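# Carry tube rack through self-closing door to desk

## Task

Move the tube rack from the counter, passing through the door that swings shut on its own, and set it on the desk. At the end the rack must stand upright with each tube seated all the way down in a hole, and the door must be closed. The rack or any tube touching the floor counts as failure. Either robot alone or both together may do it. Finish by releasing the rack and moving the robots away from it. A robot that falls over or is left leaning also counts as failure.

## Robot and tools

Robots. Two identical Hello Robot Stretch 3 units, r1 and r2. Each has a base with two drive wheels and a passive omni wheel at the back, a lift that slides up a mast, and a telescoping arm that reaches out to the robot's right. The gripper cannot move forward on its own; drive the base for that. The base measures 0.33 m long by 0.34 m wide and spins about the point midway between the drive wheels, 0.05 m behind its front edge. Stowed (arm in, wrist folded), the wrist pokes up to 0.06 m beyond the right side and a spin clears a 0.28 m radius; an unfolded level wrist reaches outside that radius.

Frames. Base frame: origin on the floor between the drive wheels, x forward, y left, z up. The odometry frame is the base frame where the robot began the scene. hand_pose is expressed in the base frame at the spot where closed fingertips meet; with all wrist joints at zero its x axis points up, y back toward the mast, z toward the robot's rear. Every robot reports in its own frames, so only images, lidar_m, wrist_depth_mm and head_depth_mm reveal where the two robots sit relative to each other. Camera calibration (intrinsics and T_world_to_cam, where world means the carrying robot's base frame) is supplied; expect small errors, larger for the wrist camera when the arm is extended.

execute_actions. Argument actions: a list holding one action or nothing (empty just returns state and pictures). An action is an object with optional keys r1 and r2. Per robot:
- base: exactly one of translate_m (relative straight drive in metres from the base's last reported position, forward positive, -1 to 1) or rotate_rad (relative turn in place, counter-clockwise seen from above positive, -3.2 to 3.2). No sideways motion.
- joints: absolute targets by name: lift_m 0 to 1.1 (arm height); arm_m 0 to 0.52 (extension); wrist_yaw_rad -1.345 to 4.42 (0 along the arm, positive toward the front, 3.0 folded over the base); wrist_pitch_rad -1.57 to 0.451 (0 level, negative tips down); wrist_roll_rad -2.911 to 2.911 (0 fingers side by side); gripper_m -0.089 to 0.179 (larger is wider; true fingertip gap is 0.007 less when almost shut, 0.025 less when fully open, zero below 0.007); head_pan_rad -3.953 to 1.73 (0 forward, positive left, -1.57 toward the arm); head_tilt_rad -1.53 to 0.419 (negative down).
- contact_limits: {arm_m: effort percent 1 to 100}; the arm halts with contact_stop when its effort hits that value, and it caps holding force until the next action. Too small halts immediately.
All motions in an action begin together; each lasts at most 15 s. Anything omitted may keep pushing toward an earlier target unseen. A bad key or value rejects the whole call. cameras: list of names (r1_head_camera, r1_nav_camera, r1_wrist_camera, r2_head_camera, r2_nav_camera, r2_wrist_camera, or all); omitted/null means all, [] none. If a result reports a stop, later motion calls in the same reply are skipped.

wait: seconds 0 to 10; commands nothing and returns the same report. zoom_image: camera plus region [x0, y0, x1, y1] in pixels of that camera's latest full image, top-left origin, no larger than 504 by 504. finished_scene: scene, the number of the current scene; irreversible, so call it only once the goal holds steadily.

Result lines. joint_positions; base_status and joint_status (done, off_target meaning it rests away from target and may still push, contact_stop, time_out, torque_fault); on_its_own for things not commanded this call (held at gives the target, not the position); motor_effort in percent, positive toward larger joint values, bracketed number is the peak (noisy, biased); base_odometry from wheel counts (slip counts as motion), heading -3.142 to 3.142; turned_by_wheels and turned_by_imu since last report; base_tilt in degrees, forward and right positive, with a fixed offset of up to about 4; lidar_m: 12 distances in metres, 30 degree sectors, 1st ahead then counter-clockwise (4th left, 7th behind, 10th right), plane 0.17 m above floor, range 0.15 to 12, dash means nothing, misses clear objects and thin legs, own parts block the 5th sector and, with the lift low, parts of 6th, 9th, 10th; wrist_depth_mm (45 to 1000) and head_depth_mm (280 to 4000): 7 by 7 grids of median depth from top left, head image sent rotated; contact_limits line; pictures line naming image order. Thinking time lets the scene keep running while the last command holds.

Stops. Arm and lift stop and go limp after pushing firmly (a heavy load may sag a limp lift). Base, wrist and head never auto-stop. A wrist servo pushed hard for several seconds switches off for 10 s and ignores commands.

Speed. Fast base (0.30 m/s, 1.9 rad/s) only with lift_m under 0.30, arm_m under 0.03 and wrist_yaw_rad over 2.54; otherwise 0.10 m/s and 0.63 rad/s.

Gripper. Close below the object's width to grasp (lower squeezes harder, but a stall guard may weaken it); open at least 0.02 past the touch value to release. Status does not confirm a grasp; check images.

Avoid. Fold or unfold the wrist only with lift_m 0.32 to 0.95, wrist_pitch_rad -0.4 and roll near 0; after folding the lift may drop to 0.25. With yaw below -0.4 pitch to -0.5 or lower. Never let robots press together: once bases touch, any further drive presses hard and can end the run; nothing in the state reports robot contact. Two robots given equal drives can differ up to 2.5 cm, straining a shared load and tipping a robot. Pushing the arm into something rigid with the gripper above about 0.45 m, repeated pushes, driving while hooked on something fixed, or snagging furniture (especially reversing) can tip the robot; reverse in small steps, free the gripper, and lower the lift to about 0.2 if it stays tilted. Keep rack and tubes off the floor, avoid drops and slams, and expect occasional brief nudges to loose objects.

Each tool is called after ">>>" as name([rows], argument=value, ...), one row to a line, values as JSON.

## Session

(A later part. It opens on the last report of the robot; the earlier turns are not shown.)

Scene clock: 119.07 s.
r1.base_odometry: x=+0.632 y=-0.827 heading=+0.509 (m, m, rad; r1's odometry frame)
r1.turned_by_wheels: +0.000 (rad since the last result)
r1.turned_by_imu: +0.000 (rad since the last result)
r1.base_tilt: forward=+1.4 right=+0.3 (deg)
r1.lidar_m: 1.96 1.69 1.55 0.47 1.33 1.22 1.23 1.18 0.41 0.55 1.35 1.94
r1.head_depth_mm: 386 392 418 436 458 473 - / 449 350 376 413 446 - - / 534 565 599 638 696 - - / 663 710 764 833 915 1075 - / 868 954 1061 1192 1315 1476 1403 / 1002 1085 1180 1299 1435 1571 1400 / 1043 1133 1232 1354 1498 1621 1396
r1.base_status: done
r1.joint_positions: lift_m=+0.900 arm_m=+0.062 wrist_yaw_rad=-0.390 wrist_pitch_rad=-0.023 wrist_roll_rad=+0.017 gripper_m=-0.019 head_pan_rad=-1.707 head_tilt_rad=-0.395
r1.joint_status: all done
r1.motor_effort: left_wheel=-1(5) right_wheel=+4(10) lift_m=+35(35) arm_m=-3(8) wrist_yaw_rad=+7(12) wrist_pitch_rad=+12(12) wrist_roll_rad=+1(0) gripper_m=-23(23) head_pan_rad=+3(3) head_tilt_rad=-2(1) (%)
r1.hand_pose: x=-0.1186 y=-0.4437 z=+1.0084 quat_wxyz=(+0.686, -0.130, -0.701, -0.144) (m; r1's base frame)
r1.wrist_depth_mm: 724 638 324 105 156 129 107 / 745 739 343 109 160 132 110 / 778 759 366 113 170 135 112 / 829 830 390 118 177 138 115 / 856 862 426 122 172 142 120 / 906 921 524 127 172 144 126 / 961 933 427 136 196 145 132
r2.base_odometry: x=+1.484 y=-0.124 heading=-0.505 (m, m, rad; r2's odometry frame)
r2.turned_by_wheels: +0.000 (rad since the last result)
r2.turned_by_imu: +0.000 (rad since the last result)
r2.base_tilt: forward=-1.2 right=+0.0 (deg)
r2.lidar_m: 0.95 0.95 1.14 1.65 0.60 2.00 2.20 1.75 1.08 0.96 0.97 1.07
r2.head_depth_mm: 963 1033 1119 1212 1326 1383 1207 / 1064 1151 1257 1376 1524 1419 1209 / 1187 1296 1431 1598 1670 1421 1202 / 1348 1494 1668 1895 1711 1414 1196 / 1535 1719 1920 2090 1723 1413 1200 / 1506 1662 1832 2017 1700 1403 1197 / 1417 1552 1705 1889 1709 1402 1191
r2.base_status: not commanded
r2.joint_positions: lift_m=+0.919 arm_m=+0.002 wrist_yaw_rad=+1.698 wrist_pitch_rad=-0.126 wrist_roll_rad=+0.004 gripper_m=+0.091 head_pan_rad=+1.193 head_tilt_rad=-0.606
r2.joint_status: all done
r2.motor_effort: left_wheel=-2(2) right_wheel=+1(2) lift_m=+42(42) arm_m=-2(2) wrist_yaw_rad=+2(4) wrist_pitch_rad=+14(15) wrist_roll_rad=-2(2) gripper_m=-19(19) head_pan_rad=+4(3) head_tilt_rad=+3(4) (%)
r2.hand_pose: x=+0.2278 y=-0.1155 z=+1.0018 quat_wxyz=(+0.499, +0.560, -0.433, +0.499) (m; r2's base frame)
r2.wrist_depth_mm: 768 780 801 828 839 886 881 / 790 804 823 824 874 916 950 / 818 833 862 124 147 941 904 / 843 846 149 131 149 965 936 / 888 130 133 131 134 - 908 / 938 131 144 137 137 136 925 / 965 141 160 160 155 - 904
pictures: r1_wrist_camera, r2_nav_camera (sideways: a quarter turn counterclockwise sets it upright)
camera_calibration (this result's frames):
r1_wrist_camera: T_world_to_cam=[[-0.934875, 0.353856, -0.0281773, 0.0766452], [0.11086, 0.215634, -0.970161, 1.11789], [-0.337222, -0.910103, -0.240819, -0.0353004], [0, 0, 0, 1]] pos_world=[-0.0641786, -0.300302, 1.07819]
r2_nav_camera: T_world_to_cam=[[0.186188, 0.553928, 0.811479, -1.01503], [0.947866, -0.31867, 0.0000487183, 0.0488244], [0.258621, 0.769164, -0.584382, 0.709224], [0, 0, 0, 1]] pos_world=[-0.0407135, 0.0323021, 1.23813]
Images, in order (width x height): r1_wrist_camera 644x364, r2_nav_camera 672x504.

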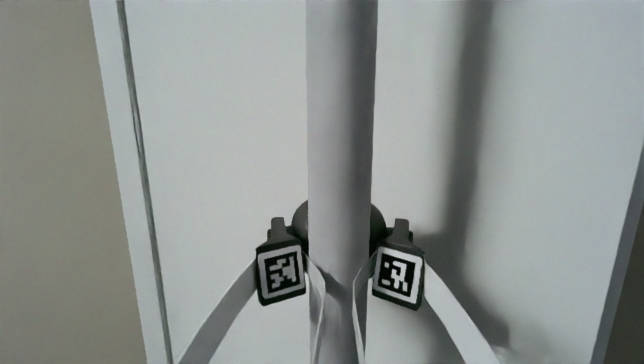

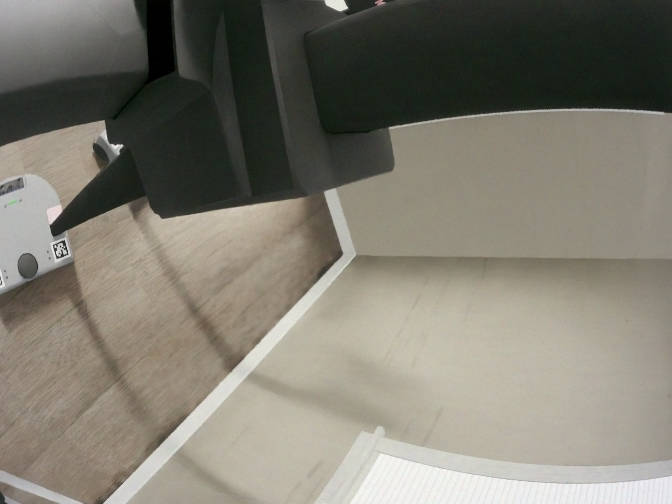

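>>> execute_actions([
  {"r1":{"base":{"translate_m":0.12},"joints":{"arm_m":0.045}},"r2":{"base":{"rotate_rad":1.39},"joints":{"head_pan_rad":0.3,"head_tilt_rad":-0.8}}},
], cameras=["r2_nav_camera","r1_wrist_camera"])

Scene clock: 124.30 s.
r1.base_odometry: x=+0.736 y=-0.769 heading=+0.509 (m, m, rad; r1's odometry frame)
r1.turned_by_wheels: +0.000 (rad since the last result)
r1.turned_by_imu: +0.000 (rad since the last result)
r1.base_tilt: forward=+1.4 right=+0.3 (deg)
r1.lidar_m: 1.84 1.64 1.50 0.57 0.62 1.33 1.34 1.22 0.38 0.59 1.41 1.83
r1.head_depth_mm: 396 335 418 438 452 467 - / 489 507 361 390 431 562 - / 631 661 695 733 792 - - / 893 949 1027 1117 1218 1463 - / 1020 1094 1180 1309 1430 1564 1400 / 1056 1135 1234 1345 1496 1615 1398 / 1089 1174 1281 1413 1577 1667 1400
r1.base_status: done
r1.joint_positions: lift_m=+0.900 arm_m=+0.045 wrist_yaw_rad=-0.398 wrist_pitch_rad=-0.022 wrist_roll_rad=+0.017 gripper_m=-0.019 head_pan_rad=-1.707 head_tilt_rad=-0.395
r1.joint_status: all done
r1.on_its_own: wrist_yaw_rad is at rest, and its effort (+14) is outside its rest range (-12 to +12)
r1.motor_effort: left_wheel=-3(6) right_wheel=+5(10) lift_m=+35(35) arm_m=-2(11) wrist_yaw_rad=+14(15) wrist_pitch_rad=+11(12) wrist_roll_rad=+0(0) gripper_m=-25(25) head_pan_rad=+3(3) head_tilt_rad=-2(1) (%)
r1.hand_pose: x=-0.1206 y=-0.4258 z=+1.0086 quat_wxyz=(+0.686, -0.133, -0.700, -0.147) (m; r1's base frame)
r1.wrist_depth_mm: 791 779 440 105 159 127 103 / 814 838 480 110 164 129 104 / 885 826 512 114 167 132 106 / 907 902 563 118 179 135 108 / 929 909 621 122 170 137 110 / 973 971 819 128 177 141 111 / - 990 599 329 197 138 114
r2.base_odometry: x=+1.484 y=-0.124 heading=+0.885 (m, m, rad; r2's odometry frame)
r2.turned_by_wheels: +1.390 (rad since the last result)
r2.turned_by_imu: +1.403 (rad since the last result)
r2.base_tilt: forward=-1.2 right=+0.1 (deg)
r2.lidar_m: 1.58 0.97 0.49 2.22 2.21 1.21 0.98 0.96 1.05 0.95 0.95 1.03
r2.head_depth_mm: 1483 1714 1977 1772 324 311 1129 / 1470 1699 1981 1774 1504 1260 1125 / 1455 1667 1957 1757 1479 1281 1126 / 1442 1645 1933 1763 1477 1279 1123 / 3192 2694 2082 1754 1475 1274 1118 / 3242 2773 2135 1747 1473 1136 1107 / 3162 2748 2134 1695 1440 1090 1074
r2.base_status: done
r2.joint_positions: lift_m=+0.919 arm_m=+0.002 wrist_yaw_rad=+1.698 wrist_pitch_rad=-0.126 wrist_roll_rad=+0.004 gripper_m=+0.091 head_pan_rad=+0.307 head_tilt_rad=-0.790
r2.joint_status: all done
r2.motor_effort: left_wheel=-2(6) right_wheel=+2(5) lift_m=+42(42) arm_m=-2(2) wrist_yaw_rad=+2(2) wrist_pitch_rad=+15(15) wrist_roll_rad=-2(2) gripper_m=-19(20) head_pan_rad=-3(38) head_tilt_rad=-6(25) (%)
r2.hand_pose: x=+0.2278 y=-0.1154 z=+1.0019 quat_wxyz=(+0.499, +0.560, -0.433, +0.499) (m; r2's base frame)
r2.wrist_depth_mm: - - - - - 969 738 / - - - - - 946 771 / - - - 125 146 957 763 / - - 148 149 150 - 768 / - 130 132 131 134 941 778 / - 130 144 137 138 136 790 / - 141 159 160 155 - 765
pictures: r1_wrist_camera, r2_nav_camera (sideways: a quarter turn counterclockwise sets it upright)
camera_calibration (this result's frames):
r1_wrist_camera: T_world_to_cam=[[-0.931794, 0.361894, -0.0281531, 0.0721755], [0.112439, 0.214018, -0.970337, 1.11411], [-0.345134, -0.90732, -0.240112, -0.020142], [0, 0, 0, 1]] pos_world=[-0.0649688, -0.282836, 1.07826]
r2_nav_camera: T_world_to_cam=[[0.678906, 0.248256, 0.690981, -0.860979], [0.352167, -0.935886, -0.00976743, 0.0652365], [0.644255, 0.249972, -0.722807, 0.886929], [0, 0, 0, 1]] pos_world=[-0.00985801, 0.0530899, 1.23664]
Images, in order (width x height): r1_wrist_camera 644x364, r2_nav_camera 672x504.

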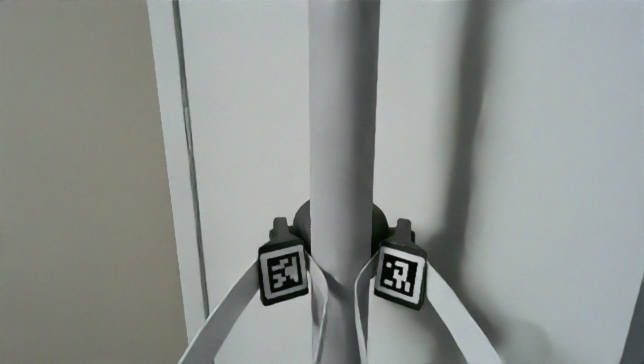

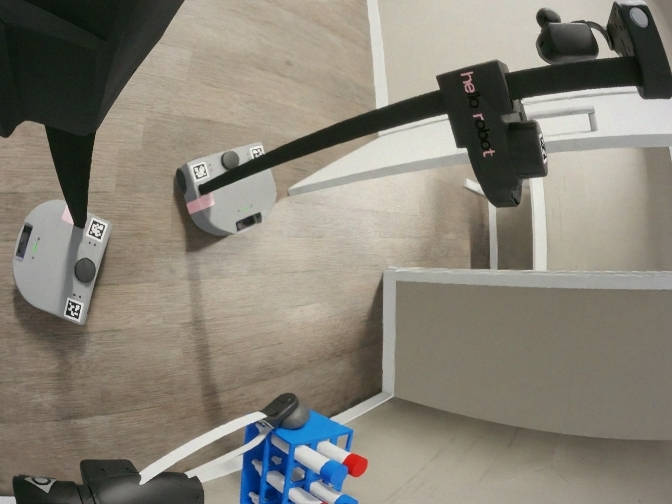

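>>> execute_actions([
  {"r2":{"base":{"translate_m":0.7},"joints":{"head_pan_rad":0}}},
], cameras=[])

>>> execute_actions([
  {"r2":{"base":{"rotate_rad":0.82}}},
], cameras=["r2_nav_camera"])

Scene clock: 135.33 s.
r1.base_odometry: x=+0.736 y=-0.769 heading=+0.509 (m, m, rad; r1's odometry frame)
r1.turned_by_wheels: +0.000 (rad since the last result)
r1.turned_by_imu: +0.000 (rad since the last result)
r1.base_tilt: forward=+1.4 right=+0.3 (deg)
r1.lidar_m: 1.85 1.64 1.50 1.52 1.45 1.33 0.47 1.22 0.38 0.59 1.41 1.83
r1.head_depth_mm: 396 335 418 437 451 467 - / 489 507 361 391 431 561 - / 631 661 695 733 793 - - / 891 954 1029 1115 1218 1466 - / 1020 1094 1186 1294 1429 1570 1396 / 1052 1138 1240 1353 1500 1620 1404 / 1096 1178 1293 1405 1551 1667 1405
r1.base_status: not commanded
r1.joint_positions: lift_m=+0.900 arm_m=+0.045 wrist_yaw_rad=-0.398 wrist_pitch_rad=-0.022 wrist_roll_rad=+0.017 gripper_m=-0.019 head_pan_rad=-1.707 head_tilt_rad=-0.395
r1.joint_status: not commanded
r1.on_its_own: wrist_yaw_rad is at rest, and its effort (+13) is outside its rest range (-12 to +12)
r1.motor_effort: left_wheel=-3(3) right_wheel=+5(5) lift_m=+35(35) arm_m=-2(2) wrist_yaw_rad=+13(13) wrist_pitch_rad=+12(11) wrist_roll_rad=+0(0) gripper_m=-25(25) head_pan_rad=+3(3) head_tilt_rad=-2(2) (%)
r1.hand_pose: x=-0.1206 y=-0.4258 z=+1.0086 quat_wxyz=(+0.686, -0.133, -0.700, -0.147) (m; r1's base frame)
r1.wrist_depth_mm: 777 803 440 105 160 127 103 / 793 816 474 109 163 130 104 / 852 864 511 114 167 132 106 / 886 882 546 119 180 135 108 / 933 924 610 122 171 137 110 / 971 962 824 128 179 141 111 / - - 605 332 199 139 114
r2.base_odometry: x=+1.928 y=+0.417 heading=+0.885 (m, m, rad; r2's odometry frame)
r2.turned_by_wheels: +0.000 (rad since the last result)
r2.turned_by_imu: +0.002 (rad since the last result)
r2.base_tilt: forward=-1.2 right=+0.1 (deg)
r2.lidar_m: 1.02 1.00 0.88 0.62 0.55 0.55 1.63 1.61 0.87 0.69 0.69 0.75
r2.head_depth_mm: 865 935 1018 1075 302 1236 1129 / 982 1092 1203 1284 320 1235 1129 / 983 1137 1346 1528 310 1237 1124 / 943 1082 1268 1535 1499 1280 1124 / 900 1031 1196 1426 1477 1277 1122 / 863 979 1135 1338 1472 1273 1119 / 832 935 1077 1262 1431 1269 1115
r2.base_status: done
r2.joint_positions: lift_m=+0.919 arm_m=+0.002 wrist_yaw_rad=+1.698 wrist_pitch_rad=-0.126 wrist_roll_rad=+0.004 gripper_m=+0.091 head_pan_rad=+0.007 head_tilt_rad=-0.790
r2.joint_status: all done
r2.motor_effort: left_wheel=-1(2) right_wheel=+2(4) lift_m=+42(43) arm_m=-2(2) wrist_yaw_rad=+2(2) wrist_pitch_rad=+14(14) wrist_roll_rad=-2(2) gripper_m=-19(19) head_pan_rad=-3(22) head_tilt_rad=-6(6) (%)
r2.hand_pose: x=+0.2278 y=-0.1154 z=+1.0019 quat_wxyz=(+0.499, +0.560, -0.433, +0.499) (m; r2's base frame)
r2.wrist_depth_mm: - 827 876 945 951 646 503 / - 827 885 938 901 663 504 / - 831 946 143 145 644 513 / - 906 148 149 150 682 513 / - 130 133 131 134 622 530 / - 130 144 138 138 136 528 / - 141 160 160 154 713 520
pictures: none
No camera images: the call's "cameras" was empty. Leave "cameras" out to get every camera's image.

Scene clock: 137.63 s.
r1.base_odometry: x=+0.736 y=-0.769 heading=+0.509 (m, m, rad; r1's odometry frame)
r1.turned_by_wheels: +0.000 (rad since the last result)
r1.turned_by_imu: +0.000 (rad since the last result)
r1.base_tilt: forward=+1.4 right=+0.3 (deg)
r1.lidar_m: 1.85 1.64 1.50 1.52 1.45 0.52 0.61 1.21 0.38 0.59 1.41 1.83
r1.head_depth_mm: 396 335 418 437 452 467 - / 489 507 361 391 431 562 - / 631 660 695 735 794 - - / 893 954 1025 1114 1219 1463 - / 1020 1100 1188 1301 1433 1560 1407 / 1054 1135 1238 1354 1494 1615 1399 / 1089 1178 1285 1409 1566 1671 1407
r1.base_status: not commanded
r1.joint_positions: lift_m=+0.900 arm_m=+0.045 wrist_yaw_rad=-0.398 wrist_pitch_rad=-0.022 wrist_roll_rad=+0.017 gripper_m=-0.019 head_pan_rad=-1.707 head_tilt_rad=-0.395
r1.joint_status: not commanded
r1.on_its_own: wrist_yaw_rad is at rest, and its effort (+13) is outside its rest range (-12 to +12)
r1.motor_effort: left_wheel=-2(2) right_wheel=+4(5) lift_m=+35(35) arm_m=-2(2) wrist_yaw_rad=+13(13) wrist_pitch_rad=+11(11) wrist_roll_rad=+0(0) gripper_m=-24(24) head_pan_rad=+3(3) head_tilt_rad=-2(1) (%)
r1.hand_pose: x=-0.1206 y=-0.4258 z=+1.0086 quat_wxyz=(+0.686, -0.133, -0.700, -0.147) (m; r1's base frame)
r1.wrist_depth_mm: 788 788 441 105 159 126 103 / 787 806 470 109 164 130 104 / 849 838 507 114 168 132 106 / 889 865 548 118 179 134 108 / 920 929 609 121 170 138 110 / 962 981 813 128 178 140 111 / - - 608 335 198 138 114
r2.base_odometry: x=+1.928 y=+0.417 heading=+1.705 (m, m, rad; r2's odometry frame)
r2.turned_by_wheels: +0.820 (rad since the last result)
r2.turned_by_imu: +0.827 (rad since the last result)
r2.base_tilt: forward=-1.3 right=+0.1 (deg)
r2.lidar_m: 2.85 0.62 0.62 0.55 1.72 1.61 1.08 0.73 0.69 0.70 0.90 1.00
r2.head_depth_mm: 825 928 1063 1183 303 1238 1130 / 2717 2597 1155 1260 334 1229 1130 / 2644 2758 2163 1770 310 1234 1124 / 2945 2817 2151 1753 1499 1277 1122 / 3097 2799 2149 1752 1477 1273 1125 / 3223 2784 2154 1736 1472 1270 1115 / 3320 2668 1596 1517 1387 1229 1116
r2.base_status: done
r2.joint_positions: lift_m=+0.919 arm_m=+0.002 wrist_yaw_rad=+1.698 wrist_pitch_rad=-0.126 wrist_roll_rad=+0.004 gripper_m=+0.091 head_pan_rad=+0.007 head_tilt_rad=-0.790
r2.joint_status: not commanded
r2.motor_effort: left_wheel=-2(5) right_wheel=+2(4) lift_m=+42(42) arm_m=-2(2) wrist_yaw_rad=+2(2) wrist_pitch_rad=+14(16) wrist_roll_rad=-2(2) gripper_m=-19(19) head_pan_rad=-3(3) head_tilt_rad=-5(5) (%)
r2.hand_pose: x=+0.2278 y=-0.1154 z=+1.0019 quat_wxyz=(+0.499, +0.560, -0.433, +0.499) (m; r2's base frame)
r2.wrist_depth_mm: 613 890 - - - 732 662 / 623 781 - - 813 750 666 / 604 739 - 143 146 778 704 / 614 771 149 148 150 778 715 / 617 130 133 132 133 806 730 / 607 130 144 137 137 137 759 / 578 142 160 160 154 898 776
pictures: r2_nav_camera (sideways: a quarter turn counterclockwise sets it upright)
camera_calibration (this result's frames):
r2_nav_camera: T_world_to_cam=[[0.722094, 0.0365067, 0.690831, -0.861048], [0.0598187, -0.998161, -0.00977837, 0.0670341], [0.689204, 0.0483856, -0.72295, 0.886841], [0, 0, 0, 1]] pos_world=[0.00653278, 0.0554345, 1.23664]
Images, in order (width x height): r2_nav_camera 672x504.

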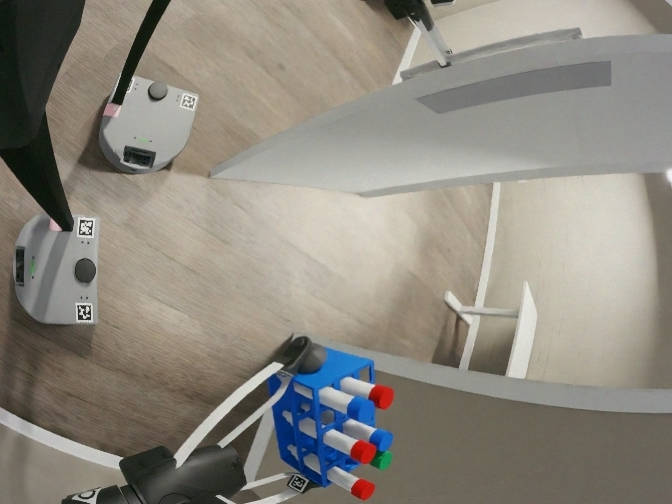

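>>> execute_actions([
  {"r2":{"base":{"rotate_rad":0.06}}},
], cameras=[])

>>> execute_actions([
  {"r2":{"base":{"translate_m":1.0},"joints":{"head_pan_rad":-0.5,"head_tilt_rad":-0.5}}},
], cameras=["r2_nav_camera","r2_head_camera"])

Scene clock: 141.77 s.
r1.base_odometry: x=+0.736 y=-0.769 heading=+0.509 (m, m, rad; r1's odometry frame)
r1.turned_by_wheels: +0.000 (rad since the last result)
r1.turned_by_imu: +0.000 (rad since the last result)
r1.base_tilt: forward=+1.4 right=+0.3 (deg)
r1.lidar_m: 1.85 1.64 1.50 1.52 1.45 0.53 0.61 1.22 0.38 0.59 1.41 1.83
r1.head_depth_mm: 396 335 418 438 451 467 - / 490 507 361 391 431 561 - / 630 662 695 734 794 - - / 889 949 1028 1107 1214 1465 - / 1020 1099 1192 1308 1424 1572 1396 / 1055 1139 1233 1350 1500 1612 1402 / 1086 1177 1284 1408 1572 1658 1390
r1.base_status: not commanded
r1.joint_positions: lift_m=+0.900 arm_m=+0.045 wrist_yaw_rad=-0.398 wrist_pitch_rad=-0.022 wrist_roll_rad=+0.017 gripper_m=-0.019 head_pan_rad=-1.707 head_tilt_rad=-0.395
r1.joint_status: not commanded
r1.on_its_own: wrist_yaw_rad is at rest, and its effort (+13) is outside its rest range (-12 to +12)
r1.motor_effort: left_wheel=-3(3) right_wheel=+5(5) lift_m=+35(35) arm_m=-2(2) wrist_yaw_rad=+13(13) wrist_pitch_rad=+11(11) wrist_roll_rad=+0(0) gripper_m=-24(25) head_pan_rad=+3(3) head_tilt_rad=-2(3) (%)
r1.hand_pose: x=-0.1206 y=-0.4258 z=+1.0086 quat_wxyz=(+0.686, -0.133, -0.700, -0.147) (m; r1's base frame)
r1.wrist_depth_mm: 771 772 445 105 159 127 103 / 830 790 473 110 164 130 104 / 882 864 513 114 168 132 106 / 889 895 555 119 180 135 108 / 907 916 602 122 170 137 109 / 988 960 805 128 177 140 111 / - - 608 333 198 138 114
r2.base_odometry: x=+1.928 y=+0.417 heading=+1.765 (m, m, rad; r2's odometry frame)
r2.turned_by_wheels: +0.060 (rad since the last result)
r2.turned_by_imu: +0.061 (rad since the last result)
r2.base_tilt: forward=-1.3 right=+0.1 (deg)
r2.lidar_m: 1.50 0.62 0.62 0.55 1.68 1.61 1.01 0.72 0.69 0.71 0.95 1.00
r2.head_depth_mm: 2115 948 1066 1174 302 1234 1131 / 2759 2842 2167 1298 334 1231 1124 / 2821 2724 2177 1770 310 1232 1125 / 3038 2826 2161 1758 1491 1275 1120 / 3162 2783 2172 1755 1468 1273 1118 / 3320 2760 2142 1702 1470 1274 1118 / 3272 1328 1301 1264 1228 1199 1119
r2.base_status: done
r2.joint_positions: lift_m=+0.919 arm_m=+0.002 wrist_yaw_rad=+1.699 wrist_pitch_rad=-0.126 wrist_roll_rad=+0.004 gripper_m=+0.091 head_pan_rad=+0.007 head_tilt_rad=-0.790
r2.joint_status: not commanded
r2.motor_effort: left_wheel=-1(4) right_wheel=+2(4) lift_m=+42(42) arm_m=-2(2) wrist_yaw_rad=+1(2) wrist_pitch_rad=+15(14) wrist_roll_rad=-2(2) gripper_m=-20(20) head_pan_rad=-3(3) head_tilt_rad=-6(6) (%)
r2.hand_pose: x=+0.2278 y=-0.1154 z=+1.0019 quat_wxyz=(+0.499, +0.560, -0.433, +0.499) (m; r2's base frame)
r2.wrist_depth_mm: 566 795 - - - 729 656 / 561 704 - - - 742 672 / 558 664 - 125 146 748 687 / 564 709 149 149 149 792 697 / 578 130 133 131 134 783 728 / 590 130 144 137 138 136 733 / - 141 160 160 154 902 747
pictures: none
No camera images: the call's "cameras" was empty. Leave "cameras" out to get every camera's image.

Scene clock: 152.73 s.
r1.base_odometry: x=+0.736 y=-0.769 heading=+0.509 (m, m, rad; r1's odometry frame)
r1.turned_by_wheels: +0.000 (rad since the last result)
r1.turned_by_imu: +0.000 (rad since the last result)
r1.base_tilt: forward=+1.4 right=+0.3 (deg)
r1.lidar_m: 1.85 1.64 1.50 1.52 1.45 1.33 1.34 1.21 0.38 0.59 1.41 1.83
r1.head_depth_mm: 396 335 418 437 452 467 - / 489 507 361 390 431 561 - / 632 661 696 734 793 - - / 888 952 1024 1115 1215 1473 - / 1020 1096 1190 1298 1430 1574 1400 / 1059 1137 1244 1354 1495 1618 1402 / 1090 1179 1288 1407 1562 1674 1392
r1.base_status: not commanded
r1.joint_positions: lift_m=+0.900 arm_m=+0.045 wrist_yaw_rad=-0.398 wrist_pitch_rad=-0.022 wrist_roll_rad=+0.017 gripper_m=-0.019 head_pan_rad=-1.707 head_tilt_rad=-0.395
r1.joint_status: not commanded
r1.on_its_own: wrist_yaw_rad is at rest, and its effort (+13) is outside its rest range (-12 to +12)
r1.motor_effort: left_wheel=-3(3) right_wheel=+5(5) lift_m=+35(35) arm_m=-2(2) wrist_yaw_rad=+13(13) wrist_pitch_rad=+11(11) wrist_roll_rad=+0(1) gripper_m=-25(25) head_pan_rad=+3(3) head_tilt_rad=-3(1) (%)
r1.hand_pose: x=-0.1206 y=-0.4258 z=+1.0086 quat_wxyz=(+0.686, -0.133, -0.700, -0.147) (m; r1's base frame)
r1.wrist_depth_mm: 806 785 444 105 160 127 103 / 828 824 469 109 164 129 104 / 863 837 508 114 169 132 106 / 886 892 546 119 179 134 107 / 922 907 618 122 170 138 109 / 995 962 836 128 177 140 111 / 989 981 610 329 197 138 114
r2.base_odometry: x=+1.735 y=+1.399 heading=+1.765 (m, m, rad; r2's odometry frame)
r2.turned_by_wheels: +0.000 (rad since the last result)
r2.turned_by_imu: +0.002 (rad since the last result)
r2.base_tilt: forward=-1.2 right=+0.1 (deg)
r2.lidar_m: 1.87 0.57 0.39 0.37 0.38 0.51 1.70 1.21 0.57 0.34 1.61 1.86
r2.head_depth_mm: 1906 2094 1891 2351 1917 1529 1269 / 1905 2082 1869 2448 1908 1563 1267 / 1903 2071 1865 2449 1904 319 1207 / 1898 2068 1858 2427 1906 333 321 / 1884 2053 1857 2432 1904 300 306 / 1884 2042 1852 2363 1899 1605 - / 1861 2032 1833 2409 1891 1513 1268
r2.base_status: done
r2.joint_positions: lift_m=+0.919 arm_m=+0.002 wrist_yaw_rad=+1.699 wrist_pitch_rad=-0.126 wrist_roll_rad=+0.004 gripper_m=+0.091 head_pan_rad=-0.493 head_tilt_rad=-0.507
r2.joint_status: all done
r2.motor_effort: left_wheel=-2(2) right_wheel=+2(5) lift_m=+42(42) arm_m=-2(2) wrist_yaw_rad=+2(2) wrist_pitch_rad=+15(14) wrist_roll_rad=-2(2) gripper_m=-20(19) head_pan_rad=-3(33) head_tilt_rad=+4(30) (%)
r2.hand_pose: x=+0.2278 y=-0.1154 z=+1.0019 quat_wxyz=(+0.499, +0.560, -0.433, +0.499) (m; r2's base frame)
r2.wrist_depth_mm: - - - - - - - / - - - - - - - / - - - 127 146 - - / - - 149 149 150 - - / - 130 133 131 136 - - / - 130 144 137 139 137 - / - 141 160 160 154 - -
pictures: r2_head_camera (sideways: a quarter turn clockwise sets it upright), r2_nav_camera (sideways: a quarter turn counterclockwise sets it upright)
camera_calibration (this result's frames):
r2_head_camera: T_world_to_cam=[[-0.419007, 0.23159, -0.877952, 1.16452], [0.489858, 0.871794, -0.00382182, 0.000512866], [0.764508, -0.431673, -0.478734, 0.573856], [0, 0, 0, 1]] pos_world=[0.0489746, -0.0224206, 1.29712]
r2_nav_camera: T_world_to_cam=[[0.456055, -0.209305, 0.864989, -1.08645], [-0.425441, -0.90497, 0.00532892, 0.050327], [0.781674, -0.370432, -0.501763, 0.598543], [0, 0, 0, 1]] pos_world=[0.0490249, 0.039865, 1.23982]
Images, in order (width x height): r2_head_camera 896x504, r2_nav_camera 672x504.

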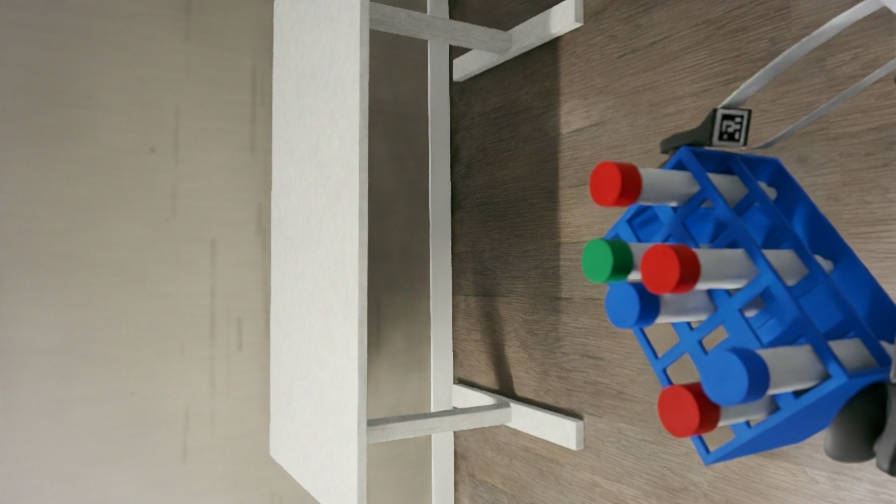

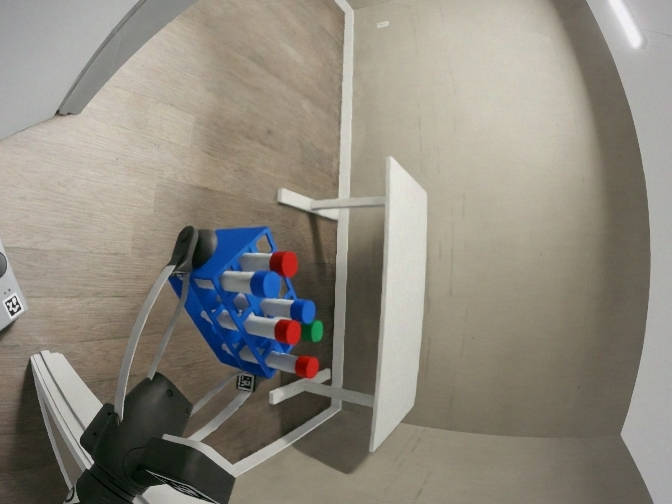

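>>> execute_actions([
  {"r2":{"base":{"rotate_rad":-0.45},"joints":{"head_pan_rad":0.1}}},
], cameras=[])

>>> execute_actions([
  {"r1":{"base":{"translate_m":-0.12},"joints":{"arm_m":0.062}},"r2":{"base":{"translate_m":0.2}}},
], cameras=[])

>>> execute_actions([
  {"r1":{"base":{"translate_m":-0.116},"joints":{"arm_m":0.098}},"r2":{"base":{"translate_m":0.16}}},
], cameras=[])

>>> execute_actions([
  {"r1":{"base":{"translate_m":-0.103},"joints":{"arm_m":0.147}},"r2":{"base":{"translate_m":0.14},"joints":{"lift_m":0.87}}},
], cameras=[])

Scene clock: 160.07 s.
r1.base_odometry: x=+0.736 y=-0.769 heading=+0.509 (m, m, rad; r1's odometry frame)
r1.turned_by_wheels: +0.000 (rad since the last result)
r1.turned_by_imu: +0.000 (rad since the last result)
r1.base_tilt: forward=+1.4 right=+0.4 (deg)
r1.lidar_m: 1.85 1.64 1.50 1.51 1.44 1.33 1.34 1.22 0.38 0.59 1.41 1.83
r1.head_depth_mm: 396 335 419 438 451 467 - / 490 507 361 391 430 562 - / 630 663 695 735 795 - - / 891 953 1028 1114 1211 1467 - / 1020 1094 1189 1301 1429 1570 1401 / 1053 1137 1238 1354 1503 1617 1399 / 1089 1180 1286 1415 1559 1658 1399
r1.base_status: not commanded
r1.joint_positions: lift_m=+0.900 arm_m=+0.045 wrist_yaw_rad=-0.398 wrist_pitch_rad=-0.022 wrist_roll_rad=+0.017 gripper_m=-0.019 head_pan_rad=-1.707 head_tilt_rad=-0.395
r1.joint_status: not commanded
r1.on_its_own: wrist_yaw_rad is at rest, and its effort (+13) is outside its rest range (-12 to +12)
r1.motor_effort: left_wheel=-2(2) right_wheel=+5(5) lift_m=+35(35) arm_m=-2(2) wrist_yaw_rad=+13(13) wrist_pitch_rad=+11(11) wrist_roll_rad=+0(0) gripper_m=-25(25) head_pan_rad=+2(3) head_tilt_rad=-1(1) (%)
r1.hand_pose: x=-0.1206 y=-0.4258 z=+1.0086 quat_wxyz=(+0.686, -0.133, -0.700, -0.147) (m; r1's base frame)
r1.wrist_depth_mm: 789 771 442 105 160 127 103 / 824 809 474 109 163 130 104 / 829 850 510 114 168 132 106 / 883 872 562 118 179 135 108 / 914 915 623 122 170 138 109 / 963 954 824 128 178 140 111 / - - 598 333 197 138 114
r2.base_odometry: x=+1.735 y=+1.399 heading=+1.315 (m, m, rad; r2's odometry frame)
r2.turned_by_wheels: -0.450 (rad since the last result)
r2.turned_by_imu: -0.452 (rad since the last result)
r2.base_tilt: forward=-1.2 right=+0.2 (deg)
r2.lidar_m: 1.86 2.39 0.51 0.38 0.38 0.39 0.55 1.57 1.19 0.39 0.34 1.73
r2.head_depth_mm: 1848 2022 1754 2369 1921 1527 300 / 1859 2029 1745 2406 1922 1573 - / 1886 2055 1860 2442 1918 1526 1298 / 1900 2064 1848 2423 1906 1525 1265 / 1917 2081 1853 2400 1903 1518 1263 / 1927 2119 2213 2489 1897 1516 1259 / 1955 2136 2356 2505 1899 1515 1255
r2.base_status: done
r2.joint_positions: lift_m=+0.919 arm_m=+0.002 wrist_yaw_rad=+1.699 wrist_pitch_rad=-0.126 wrist_roll_rad=+0.004 gripper_m=+0.091 head_pan_rad=+0.093 head_tilt_rad=-0.507
r2.joint_status: all done
r2.motor_effort: left_wheel=+1(4) right_wheel=-1(3) lift_m=+42(42) arm_m=-2(2) wrist_yaw_rad=+2(2) wrist_pitch_rad=+15(15) wrist_roll_rad=-2(2) gripper_m=-19(18) head_pan_rad=+3(36) head_tilt_rad=+5(4) (%)
r2.hand_pose: x=+0.2278 y=-0.1154 z=+1.0019 quat_wxyz=(+0.499, +0.560, -0.433, +0.499) (m; r2's base frame)
r2.wrist_depth_mm: - - - - - - - / - - - - - - - / - - - 126 146 - - / - - 148 149 149 - - / - 130 133 132 135 - - / - 130 144 137 138 136 - / - 141 160 160 154 - -
pictures: none
No camera images: the call's "cameras" was empty. Leave "cameras" out to get every camera's image.

Scene clock: 163.23 s.
r1.base_odometry: x=+0.632 y=-0.827 heading=+0.509 (m, m, rad; r1's odometry frame)
r1.turned_by_wheels: +0.000 (rad since the last result)
r1.turned_by_imu: -0.039 (rad since the last result)
r1.base_tilt: forward=+1.4 right=+0.4 (deg)
r1.lidar_m: 1.96 1.72 1.55 1.55 1.34 1.21 1.21 1.20 0.41 0.51 1.32 1.95
r1.head_depth_mm: 361 369 393 412 434 453 - / 416 354 436 471 504 530 - / 488 515 548 586 459 - - / 591 633 685 744 822 974 - / 752 820 911 1012 1146 1324 1367 / 972 1058 1154 1261 1393 1554 1396 / 1019 1101 1198 1307 1461 1596 1398
r1.base_status: done
r1.joint_positions: lift_m=+0.900 arm_m=+0.063 wrist_yaw_rad=-0.309 wrist_pitch_rad=-0.021 wrist_roll_rad=+0.017 gripper_m=-0.019 head_pan_rad=-1.707 head_tilt_rad=-0.395
r1.joint_status: all done
r1.on_its_own: wrist_yaw_rad is held at -0.321, not at your -0.380, by its stall guard, which is not easing now
r1.motor_effort: left_wheel=+1(10) right_wheel=-1(15) lift_m=+34(35) arm_m=-6(15) wrist_yaw_rad=-8(34) wrist_pitch_rad=+11(13) wrist_roll_rad=+0(0) gripper_m=-22(27) head_pan_rad=+3(3) head_tilt_rad=-2(2) (%)
r1.hand_pose: x=-0.0991 y=-0.4512 z=+1.0089 quat_wxyz=(+0.692, -0.102, -0.706, -0.115) (m; r1's base frame)
r1.wrist_depth_mm: 757 739 341 105 161 126 104 / 804 750 361 109 165 129 106 / 841 820 385 114 169 132 108 / 837 822 416 119 175 134 111 / 913 864 490 122 170 137 116 / 977 937 605 127 169 142 121 / - 971 456 182 198 140 127
r2.base_odometry: x=+1.786 y=+1.592 heading=+1.315 (m, m, rad; r2's odometry frame)
r2.turned_by_wheels: +0.000 (rad since the last result)
r2.turned_by_imu: +0.001 (rad since the last result)
r2.base_tilt: forward=-1.2 right=+0.0 (deg)
r2.lidar_m: 1.67 2.18 2.66 0.46 0.43 0.44 0.55 1.59 0.34 0.31 1.23 1.74
r2.head_depth_mm: 1686 1835 1749 2237 1921 1529 300 / 1695 1854 1738 2254 1909 1572 - / 1703 1869 1735 2258 1916 1529 1300 / 1725 1890 1720 2281 1900 1520 1273 / 1749 1900 1713 2262 1904 1516 1264 / 1753 1922 1711 2316 1891 1518 1260 / 1769 1951 2140 2317 1899 1512 1254
r2.base_status: done
r2.joint_positions: lift_m=+0.919 arm_m=+0.002 wrist_yaw_rad=+1.699 wrist_pitch_rad=-0.126 wrist_roll_rad=+0.004 gripper_m=+0.091 head_pan_rad=+0.093 head_tilt_rad=-0.507
r2.joint_status: not commanded
r2.motor_effort: left_wheel=+1(4) right_wheel=-1(2) lift_m=+42(42) arm_m=-2(2) wrist_yaw_rad=+2(2) wrist_pitch_rad=+14(15) wrist_roll_rad=-2(2) gripper_m=-19(19) head_pan_rad=+3(4) head_tilt_rad=+5(4) (%)
r2.hand_pose: x=+0.2278 y=-0.1154 z=+1.0019 quat_wxyz=(+0.499, +0.560, -0.433, +0.499) (m; r2's base frame)
r2.wrist_depth_mm: - - - - - - - / - - - - - - - / - - - 147 146 - - / - - 149 149 149 - - / - 130 133 130 134 - - / - 130 144 137 138 136 - / - 141 160 160 154 - -
pictures: none
No camera images: the call's "cameras" was empty. Leave "cameras" out to get every camera's image.

Scene clock: 166.43 s.
r1.base_odometry: x=+0.530 y=-0.884 heading=+0.509 (m, m, rad; r1's odometry frame)
r1.turned_by_wheels: +0.000 (rad since the last result)
r1.turned_by_imu: -0.008 (rad since the last result)
r1.base_tilt: forward=+1.4 right=+0.4 (deg)
r1.lidar_m: 2.06 1.77 1.58 1.59 1.22 1.10 1.10 1.16 0.46 0.51 1.27 2.06
r1.head_depth_mm: 369 387 410 444 485 - - / 410 426 458 487 514 - - / 464 395 426 521 487 - - / 532 570 614 669 740 - - / 624 678 741 822 919 1046 1194 / 755 833 930 1064 1235 1436 1398 / 952 1037 1134 1255 1396 1554 1400
r1.base_status: done
r1.joint_positions: lift_m=+0.900 arm_m=+0.098 wrist_yaw_rad=-0.248 wrist_pitch_rad=-0.020 wrist_roll_rad=+0.017 gripper_m=-0.019 head_pan_rad=-1.707 head_tilt_rad=-0.395
r1.joint_status: all done
r1.on_its_own: wrist_yaw_rad is held at -0.259, not at your -0.380, by its stall guard, which is not easing now
r1.motor_effort: left_wheel=+2(12) right_wheel=-2(9) lift_m=+33(34) arm_m=-5(11) wrist_yaw_rad=-8(31) wrist_pitch_rad=+11(12) wrist_roll_rad=+0(0) gripper_m=-21(26) head_pan_rad=+3(3) head_tilt_rad=-2(3) (%)
r1.hand_pose: x=-0.0841 y=-0.4913 z=+1.0091 quat_wxyz=(+0.695, -0.081, -0.708, -0.094) (m; r1's base frame)
r1.wrist_depth_mm: 724 516 296 105 158 129 109 / 751 558 311 109 163 132 111 / 785 630 326 114 167 135 116 / 859 724 348 119 172 139 121 / 891 803 393 122 172 142 126 / 914 852 466 127 170 145 137 / 977 907 392 179 195 146 754
r2.base_odometry: x=+1.826 y=+1.747 heading=+1.315 (m, m, rad; r2's odometry frame)
r2.turned_by_wheels: +0.000 (rad since the last result)
r2.turned_by_imu: +0.001 (rad since the last result)
r2.base_tilt: forward=-1.2 right=+0.1 (deg)
r2.lidar_m: 1.51 2.01 2.65 0.55 0.50 0.50 0.58 1.60 0.35 0.54 1.24 1.63
r2.head_depth_mm: 1557 1682 1751 1350 1919 1532 300 / 1566 1704 1740 1345 1925 1549 - / 1569 1726 1738 2115 1909 1527 1300 / 1589 1738 1727 2137 1907 1522 1263 / 1607 1765 1721 1735 1839 1519 1263 / 1616 1773 1846 1702 1842 1515 1260 / 1630 1787 1960 2213 1902 1517 1260
r2.base_status: done
r2.joint_positions: lift_m=+0.919 arm_m=+0.002 wrist_yaw_rad=+1.699 wrist_pitch_rad=-0.126 wrist_roll_rad=+0.004 gripper_m=+0.091 head_pan_rad=+0.093 head_tilt_rad=-0.507
r2.joint_status: not commanded
r2.motor_effort: left_wheel=+0(3) right_wheel=-1(2) lift_m=+42(42) arm_m=-2(2) wrist_yaw_rad=+2(2) wrist_pitch_rad=+15(15) wrist_roll_rad=-2(2) gripper_m=-19(19) head_pan_rad=+3(3) head_tilt_rad=+4(4) (%)
r2.hand_pose: x=+0.2278 y=-0.1154 z=+1.0019 quat_wxyz=(+0.499, +0.560, -0.433, +0.499) (m; r2's base frame)
r2.wrist_depth_mm: - - - - - - - / - - - - - - - / - - - 125 144 - - / - - 150 135 149 - - / - 130 134 131 133 - - / - 130 144 137 138 136 - / - 141 160 160 154 - -
pictures: none
No camera images: the call's "cameras" was empty. Leave "cameras" out to get every camera's image.

Scene clock: 169.43 s.
r1.base_odometry: x=+0.440 y=-0.934 heading=+0.509 (m, m, rad; r1's odometry frame)
r1.turned_by_wheels: +0.000 (rad since the last result)
r1.turned_by_imu: -0.001 (rad since the last result)
r1.base_tilt: forward=+1.4 right=+0.4 (deg)
r1.lidar_m: 2.16 1.80 1.62 1.63 1.12 1.00 1.00 1.13 0.52 0.54 1.18 2.16
r1.head_depth_mm: 405 437 491 2894 2340 - - / 434 455 487 521 551 - 1326 / 477 443 517 556 - - 784 / 530 567 614 667 - - 927 / 596 645 704 777 866 980 1113 / 681 745 827 925 1052 1216 1328 / 792 886 1000 1145 1306 1491 1406
r1.base_status: done
r1.joint_positions: lift_m=+0.900 arm_m=+0.147 wrist_yaw_rad=-0.207 wrist_pitch_rad=-0.020 wrist_roll_rad=+0.017 gripper_m=-0.019 head_pan_rad=-1.707 head_tilt_rad=-0.395
r1.joint_status: all done
r1.on_its_own: wrist_yaw_rad is held at -0.209, not at your -0.380, by its stall guard, which is not easing now
r1.motor_effort: left_wheel=+1(8) right_wheel=+0(12) lift_m=+33(34) arm_m=-3(8) wrist_yaw_rad=-1(26) wrist_pitch_rad=+11(11) wrist_roll_rad=+0(0) gripper_m=-21(25) head_pan_rad=+4(3) head_tilt_rad=-2(2) (%)
r1.hand_pose: x=-0.0741 y=-0.5425 z=+1.0091 quat_wxyz=(+0.697, -0.066, -0.710, -0.080) (m; r1's base frame)
r1.wrist_depth_mm: 657 388 263 104 158 132 115 / 677 429 278 109 162 135 120 / 720 457 290 113 167 137 125 / 744 499 308 117 173 142 137 / 814 550 340 122 171 145 591 / 851 615 388 127 171 150 612 / 884 713 346 176 196 151 657
r2.base_odometry: x=+1.862 y=+1.882 heading=+1.315 (m, m, rad; r2's odometry frame)
r2.turned_by_wheels: +0.000 (rad since the last result)
r2.turned_by_imu: +0.001 (rad since the last result)
r2.base_tilt: forward=-1.2 right=+0.0 (deg)
r2.lidar_m: 1.37 1.38 2.64 0.84 0.58 0.57 0.62 0.44 0.42 1.18 1.24 1.51
r2.head_depth_mm: 1432 1560 1642 1207 1928 1532 310 / 1445 1579 1670 1208 1920 1526 305 / 1458 1592 1681 1201 1909 1526 1267 / 1476 1611 1706 1260 1911 1521 1266 / 1485 1624 1713 1257 1902 1520 1259 / 1494 1645 1730 1253 1763 1516 1262 / 1507 1656 1820 1320 1905 1519 1257
r2.base_status: done
r2.joint_positions: lift_m=+0.871 arm_m=+0.002 wrist_yaw_rad=+1.699 wrist_pitch_rad=-0.125 wrist_roll_rad=+0.004 gripper_m=+0.091 head_pan_rad=+0.093 head_tilt_rad=-0.507
r2.joint_status: all done
r2.motor_effort: left_wheel=+0(5) right_wheel=-1(2) lift_m=+14(36) arm_m=-2(2) wrist_yaw_rad=+1(2) wrist_pitch_rad=+14(14) wrist_roll_rad=-2(2) gripper_m=-20(20) head_pan_rad=+3(3) head_tilt_rad=+4(3) (%)
r2.hand_pose: x=+0.2278 y=-0.1154 z=+0.9535 quat_wxyz=(+0.499, +0.560, -0.434, +0.500) (m; r2's base frame)
r2.wrist_depth_mm: - - - - - - - / - - - - - - - / - - - 126 147 - - / - - 148 148 149 - - / - 130 132 131 136 884 - / - 130 144 138 138 136 - / - 141 160 160 154 - -
pictures: none
No camera images: the call's "cameras" was empty. Leave "cameras" out to get every camera's image.

>>> execute_actions([
  {"r1":{"joints":{"gripper_m":0.125}},"r2":{"base":{"translate_m":0.08},"joints":{"lift_m":0.83}}},
], cameras=["r1_wrist_camera"])

>>> execute_actions([
  {"r1":{"joints":{"arm_m":0.02},"contact_limits":{"arm_m":20}},"r2":{"base":{"translate_m":0.6},"joints":{"lift_m":0.75,"head_tilt_rad":-1.0}}},
], cameras=["r1_nav_camera","r2_head_camera"])

Scene clock: 175.27 s.
r1.base_odometry: x=+0.440 y=-0.934 heading=+0.509 (m, m, rad; r1's odometry frame)
r1.turned_by_wheels: +0.000 (rad since the last result)
r1.turned_by_imu: +0.000 (rad since the last result)
r1.base_tilt: forward=+1.4 right=+0.3 (deg)
r1.lidar_m: 2.16 1.80 1.62 1.62 1.12 1.00 1.01 1.13 0.62 0.67 1.20 2.15
r1.head_depth_mm: 510 535 571 611 656 - - / 546 561 591 633 - - 844 / 587 627 672 725 - - 982 / 636 683 738 800 - - 1118 / 695 751 816 899 1007 1118 1266 / 764 835 920 1021 1145 1306 1354 / 850 936 1042 1173 1321 1492 1401
r1.base_status: not commanded
r1.joint_positions: lift_m=+0.900 arm_m=+0.147 wrist_yaw_rad=-0.207 wrist_pitch_rad=-0.020 wrist_roll_rad=+0.017 gripper_m=+0.125 head_pan_rad=-1.707 head_tilt_rad=-0.395
r1.joint_status: all done
r1.on_its_own: wrist_yaw_rad is held at -0.209, not at your -0.380, by its stall guard, which is not easing now
r1.motor_effort: left_wheel=+0(1) right_wheel=+0(1) lift_m=+34(34) arm_m=-2(3) wrist_yaw_rad=-2(1) wrist_pitch_rad=+11(10) wrist_roll_rad=+0(0) gripper_m=+0(100) head_pan_rad=+3(3) head_tilt_rad=-1(2) (%)
r1.hand_pose: x=-0.0739 y=-0.5425 z=+1.0091 quat_wxyz=(+0.697, -0.066, -0.710, -0.080) (m; r1's base frame)
r1.wrist_depth_mm: 665 500 381 312 261 218 206 / 704 528 401 325 273 227 214 / 719 560 426 336 280 234 547 / 751 620 441 351 287 245 576 / 791 709 449 364 301 242 595 / 845 777 479 376 311 - 645 / 904 732 506 401 300 268 636
r2.base_odometry: x=+1.882 y=+1.960 heading=+1.315 (m, m, rad; r2's odometry frame)
r2.turned_by_wheels: +0.000 (rad since the last result)
r2.turned_by_imu: +0.001 (rad since the last result)
r2.base_tilt: forward=-1.2 right=+0.0 (deg)
r2.lidar_m: 1.30 1.30 2.51 1.12 0.63 0.60 0.63 0.47 0.48 1.19 1.25 1.44
r2.head_depth_mm: 1361 1486 1596 1152 1852 1534 335 / 1376 1497 1605 1152 1843 1529 331 / 1392 1524 1628 1142 1919 1523 1239 / 1407 1537 1621 1144 1912 1528 1260 / 1414 1551 1632 1138 1906 1523 1261 / 1427 1569 1654 1189 1716 1495 1260 / 1445 1586 1741 1192 1890 1507 1259
r2.base_status: done
r2.joint_positions: lift_m=+0.831 arm_m=+0.002 wrist_yaw_rad=+1.699 wrist_pitch_rad=-0.125 wrist_roll_rad=+0.004 gripper_m=+0.091 head_pan_rad=+0.093 head_tilt_rad=-0.507
r2.joint_status: all done
r2.motor_effort: left_wheel=+0(5) right_wheel=-1(3) lift_m=+15(15) arm_m=-2(2) wrist_yaw_rad=+2(2) wrist_pitch_rad=+14(14) wrist_roll_rad=-2(2) gripper_m=-19(19) head_pan_rad=+4(3) head_tilt_rad=+4(5) (%)
r2.hand_pose: x=+0.2278 y=-0.1154 z=+0.9135 quat_wxyz=(+0.499, +0.560, -0.434, +0.500) (m; r2's base frame)
r2.wrist_depth_mm: - - - - - - - / - - - - - - - / - - - 147 146 - - / - - 149 149 150 - - / - 130 132 131 134 776 - / - 130 144 138 138 136 - / - 142 160 160 154 - -
pictures: r1_wrist_camera
camera_calibration (this result's frames):
r1_wrist_camera: T_world_to_cam=[[-0.983654, 0.177856, -0.0281237, 0.0541848], [0.0692951, 0.229738, -0.970782, 1.14014], [-0.166199, -0.956863, -0.238308, -0.125224], [0, 0, 0, 1]] pos_world=[-0.0465191, -0.391393, 1.07851]
Images, in order (width x height): r1_wrist_camera 644x364.

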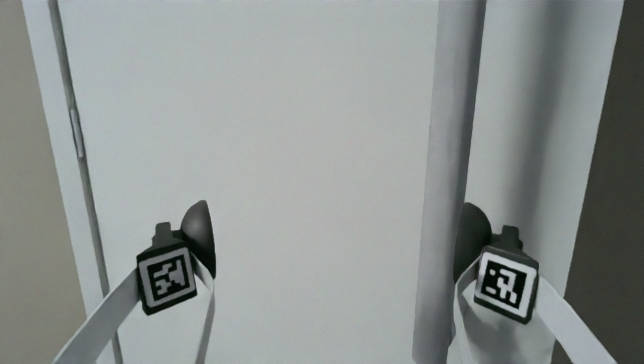

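Scene clock: 182.70 s.
r1.base_odometry: x=+0.440 y=-0.934 heading=+0.509 (m, m, rad; r1's odometry frame)
r1.turned_by_wheels: +0.000 (rad since the last result)
r1.turned_by_imu: +0.000 (rad since the last result)
r1.base_tilt: forward=+1.4 right=+0.3 (deg)
r1.lidar_m: 2.17 1.80 1.62 1.62 1.12 1.00 1.01 1.13 1.01 1.02 1.22 2.15
r1.head_depth_mm: 817 874 924 1005 1103 1193 - / 837 896 962 1041 1135 1258 - / 857 916 988 1065 1168 1244 - / 878 941 1019 1100 1206 1317 - / 899 962 1050 1141 1254 1391 1400 / 922 992 1080 1178 1298 1452 1395 / 949 1020 1110 1211 1336 1495 1400
r1.base_status: not commanded
r1.joint_positions: lift_m=+0.900 arm_m=+0.020 wrist_yaw_rad=-0.207 wrist_pitch_rad=-0.020 wrist_roll_rad=+0.017 gripper_m=+0.125 head_pan_rad=-1.707 head_tilt_rad=-0.395
r1.joint_status: all done
r1.on_its_own: wrist_yaw_rad is held at -0.209, not at your -0.380, by its stall guard, which is not easing now
r1.motor_effort: left_wheel=+0(0) right_wheel=+0(0) lift_m=+34(34) arm_m=-2(2) wrist_yaw_rad=-1(1) wrist_pitch_rad=+11(10) wrist_roll_rad=+0(0) gripper_m=+0(0) head_pan_rad=+3(3) head_tilt_rad=-1(2) (%)
r1.contact_limits: arm_m 20 (drawing in: default 21, maximum 35; extending or still: default 30, maximum 49)
r1.hand_pose: x=-0.0740 y=-0.4155 z=+1.0091 quat_wxyz=(+0.697, -0.066, -0.710, -0.080) (m; r1's base frame)
r1.wrist_depth_mm: 815 793 743 709 667 640 626 / 843 803 766 738 709 670 655 / 882 842 788 771 744 704 671 / 933 888 824 775 753 725 694 / 959 909 848 819 800 754 719 / - 978 896 863 825 - 740 / - - 948 896 869 804 782
r2.base_odometry: x=+2.034 y=+2.540 heading=+1.315 (m, m, rad; r2's odometry frame)
r2.turned_by_wheels: +0.000 (rad since the last result)
r2.turned_by_imu: +0.002 (rad since the last result)
r2.base_tilt: forward=-1.3 right=+0.1 (deg)
r2.lidar_m: 1.09 0.73 1.62 2.55 1.27 1.04 1.01 1.00 1.25 1.21 1.03 1.12
r2.head_depth_mm: 974 884 755 662 424 1222 - / 976 880 753 659 445 1216 1086 / 972 878 750 656 450 1198 1105 / 985 872 748 655 1272 1196 1105 / 985 869 744 652 1289 1195 1097 / 984 865 744 650 1283 1195 1097 / 992 863 740 648 1283 1190 1078
r2.base_status: done
r2.joint_positions: lift_m=+0.751 arm_m=+0.002 wrist_yaw_rad=+1.699 wrist_pitch_rad=-0.125 wrist_roll_rad=+0.004 gripper_m=+0.091 head_pan_rad=+0.093 head_tilt_rad=-0.987
r2.joint_status: all done
r2.motor_effort: left_wheel=+0(4) right_wheel=-1(2) lift_m=+14(16) arm_m=-2(2) wrist_yaw_rad=+2(2) wrist_pitch_rad=+15(14) wrist_roll_rad=-2(2) gripper_m=-19(19) head_pan_rad=+3(3) head_tilt_rad=-7(40) (%)
r2.hand_pose: x=+0.2278 y=-0.1154 z=+0.8336 quat_wxyz=(+0.499, +0.560, -0.434, +0.500) (m; r2's base frame)
r2.wrist_depth_mm: - - 966 959 918 872 855 / - - - 980 909 912 861 / - - - 125 147 923 920 / - 656 149 135 150 736 734 / 469 130 133 131 135 450 484 / 347 130 144 137 138 137 358 / 290 141 160 160 155 270 285
pictures: r1_nav_camera (sideways: a quarter turn counterclockwise sets it upright), r2_head_camera (sideways: a quarter turn clockwise sets it upright)
camera_calibration (this result's frames):
r1_nav_camera: T_world_to_cam=[[-0.0635285, -0.340866, 0.937963, -1.18032], [-0.994502, 0.100018, -0.0310102, 0.101389], [-0.0832431, -0.934776, -0.345346, 0.410875], [0, 0, 0, 1]] pos_world=[0.0600504, -0.0283954, 1.25214]
r2_head_camera: T_world_to_cam=[[-0.827133, -0.0714574, -0.557445, 0.749291], [-0.0778972, 0.996887, -0.012205, 0.014885], [0.556582, 0.0333282, -0.830124, 1.03218], [0, 0, 0, 1]] pos_world=[0.0464311, 0.00430299, 1.27471]
Images, in order (width x height): r1_nav_camera 672x504, r2_head_camera 896x504.

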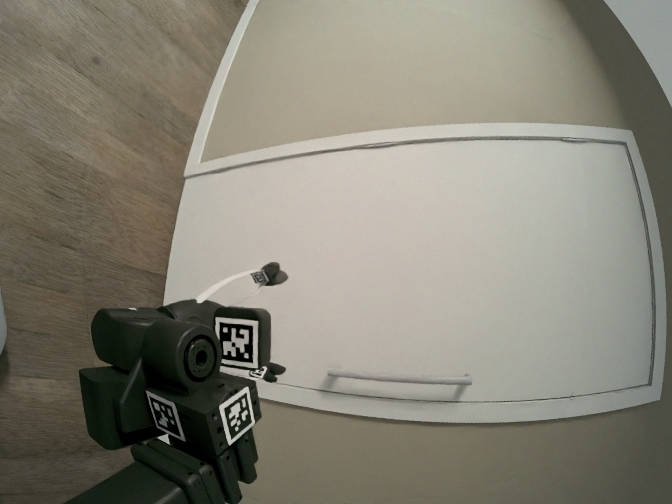

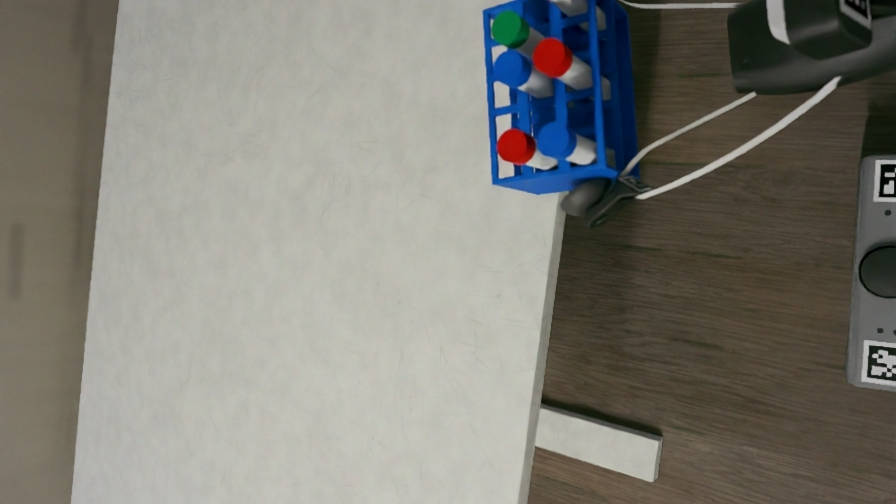

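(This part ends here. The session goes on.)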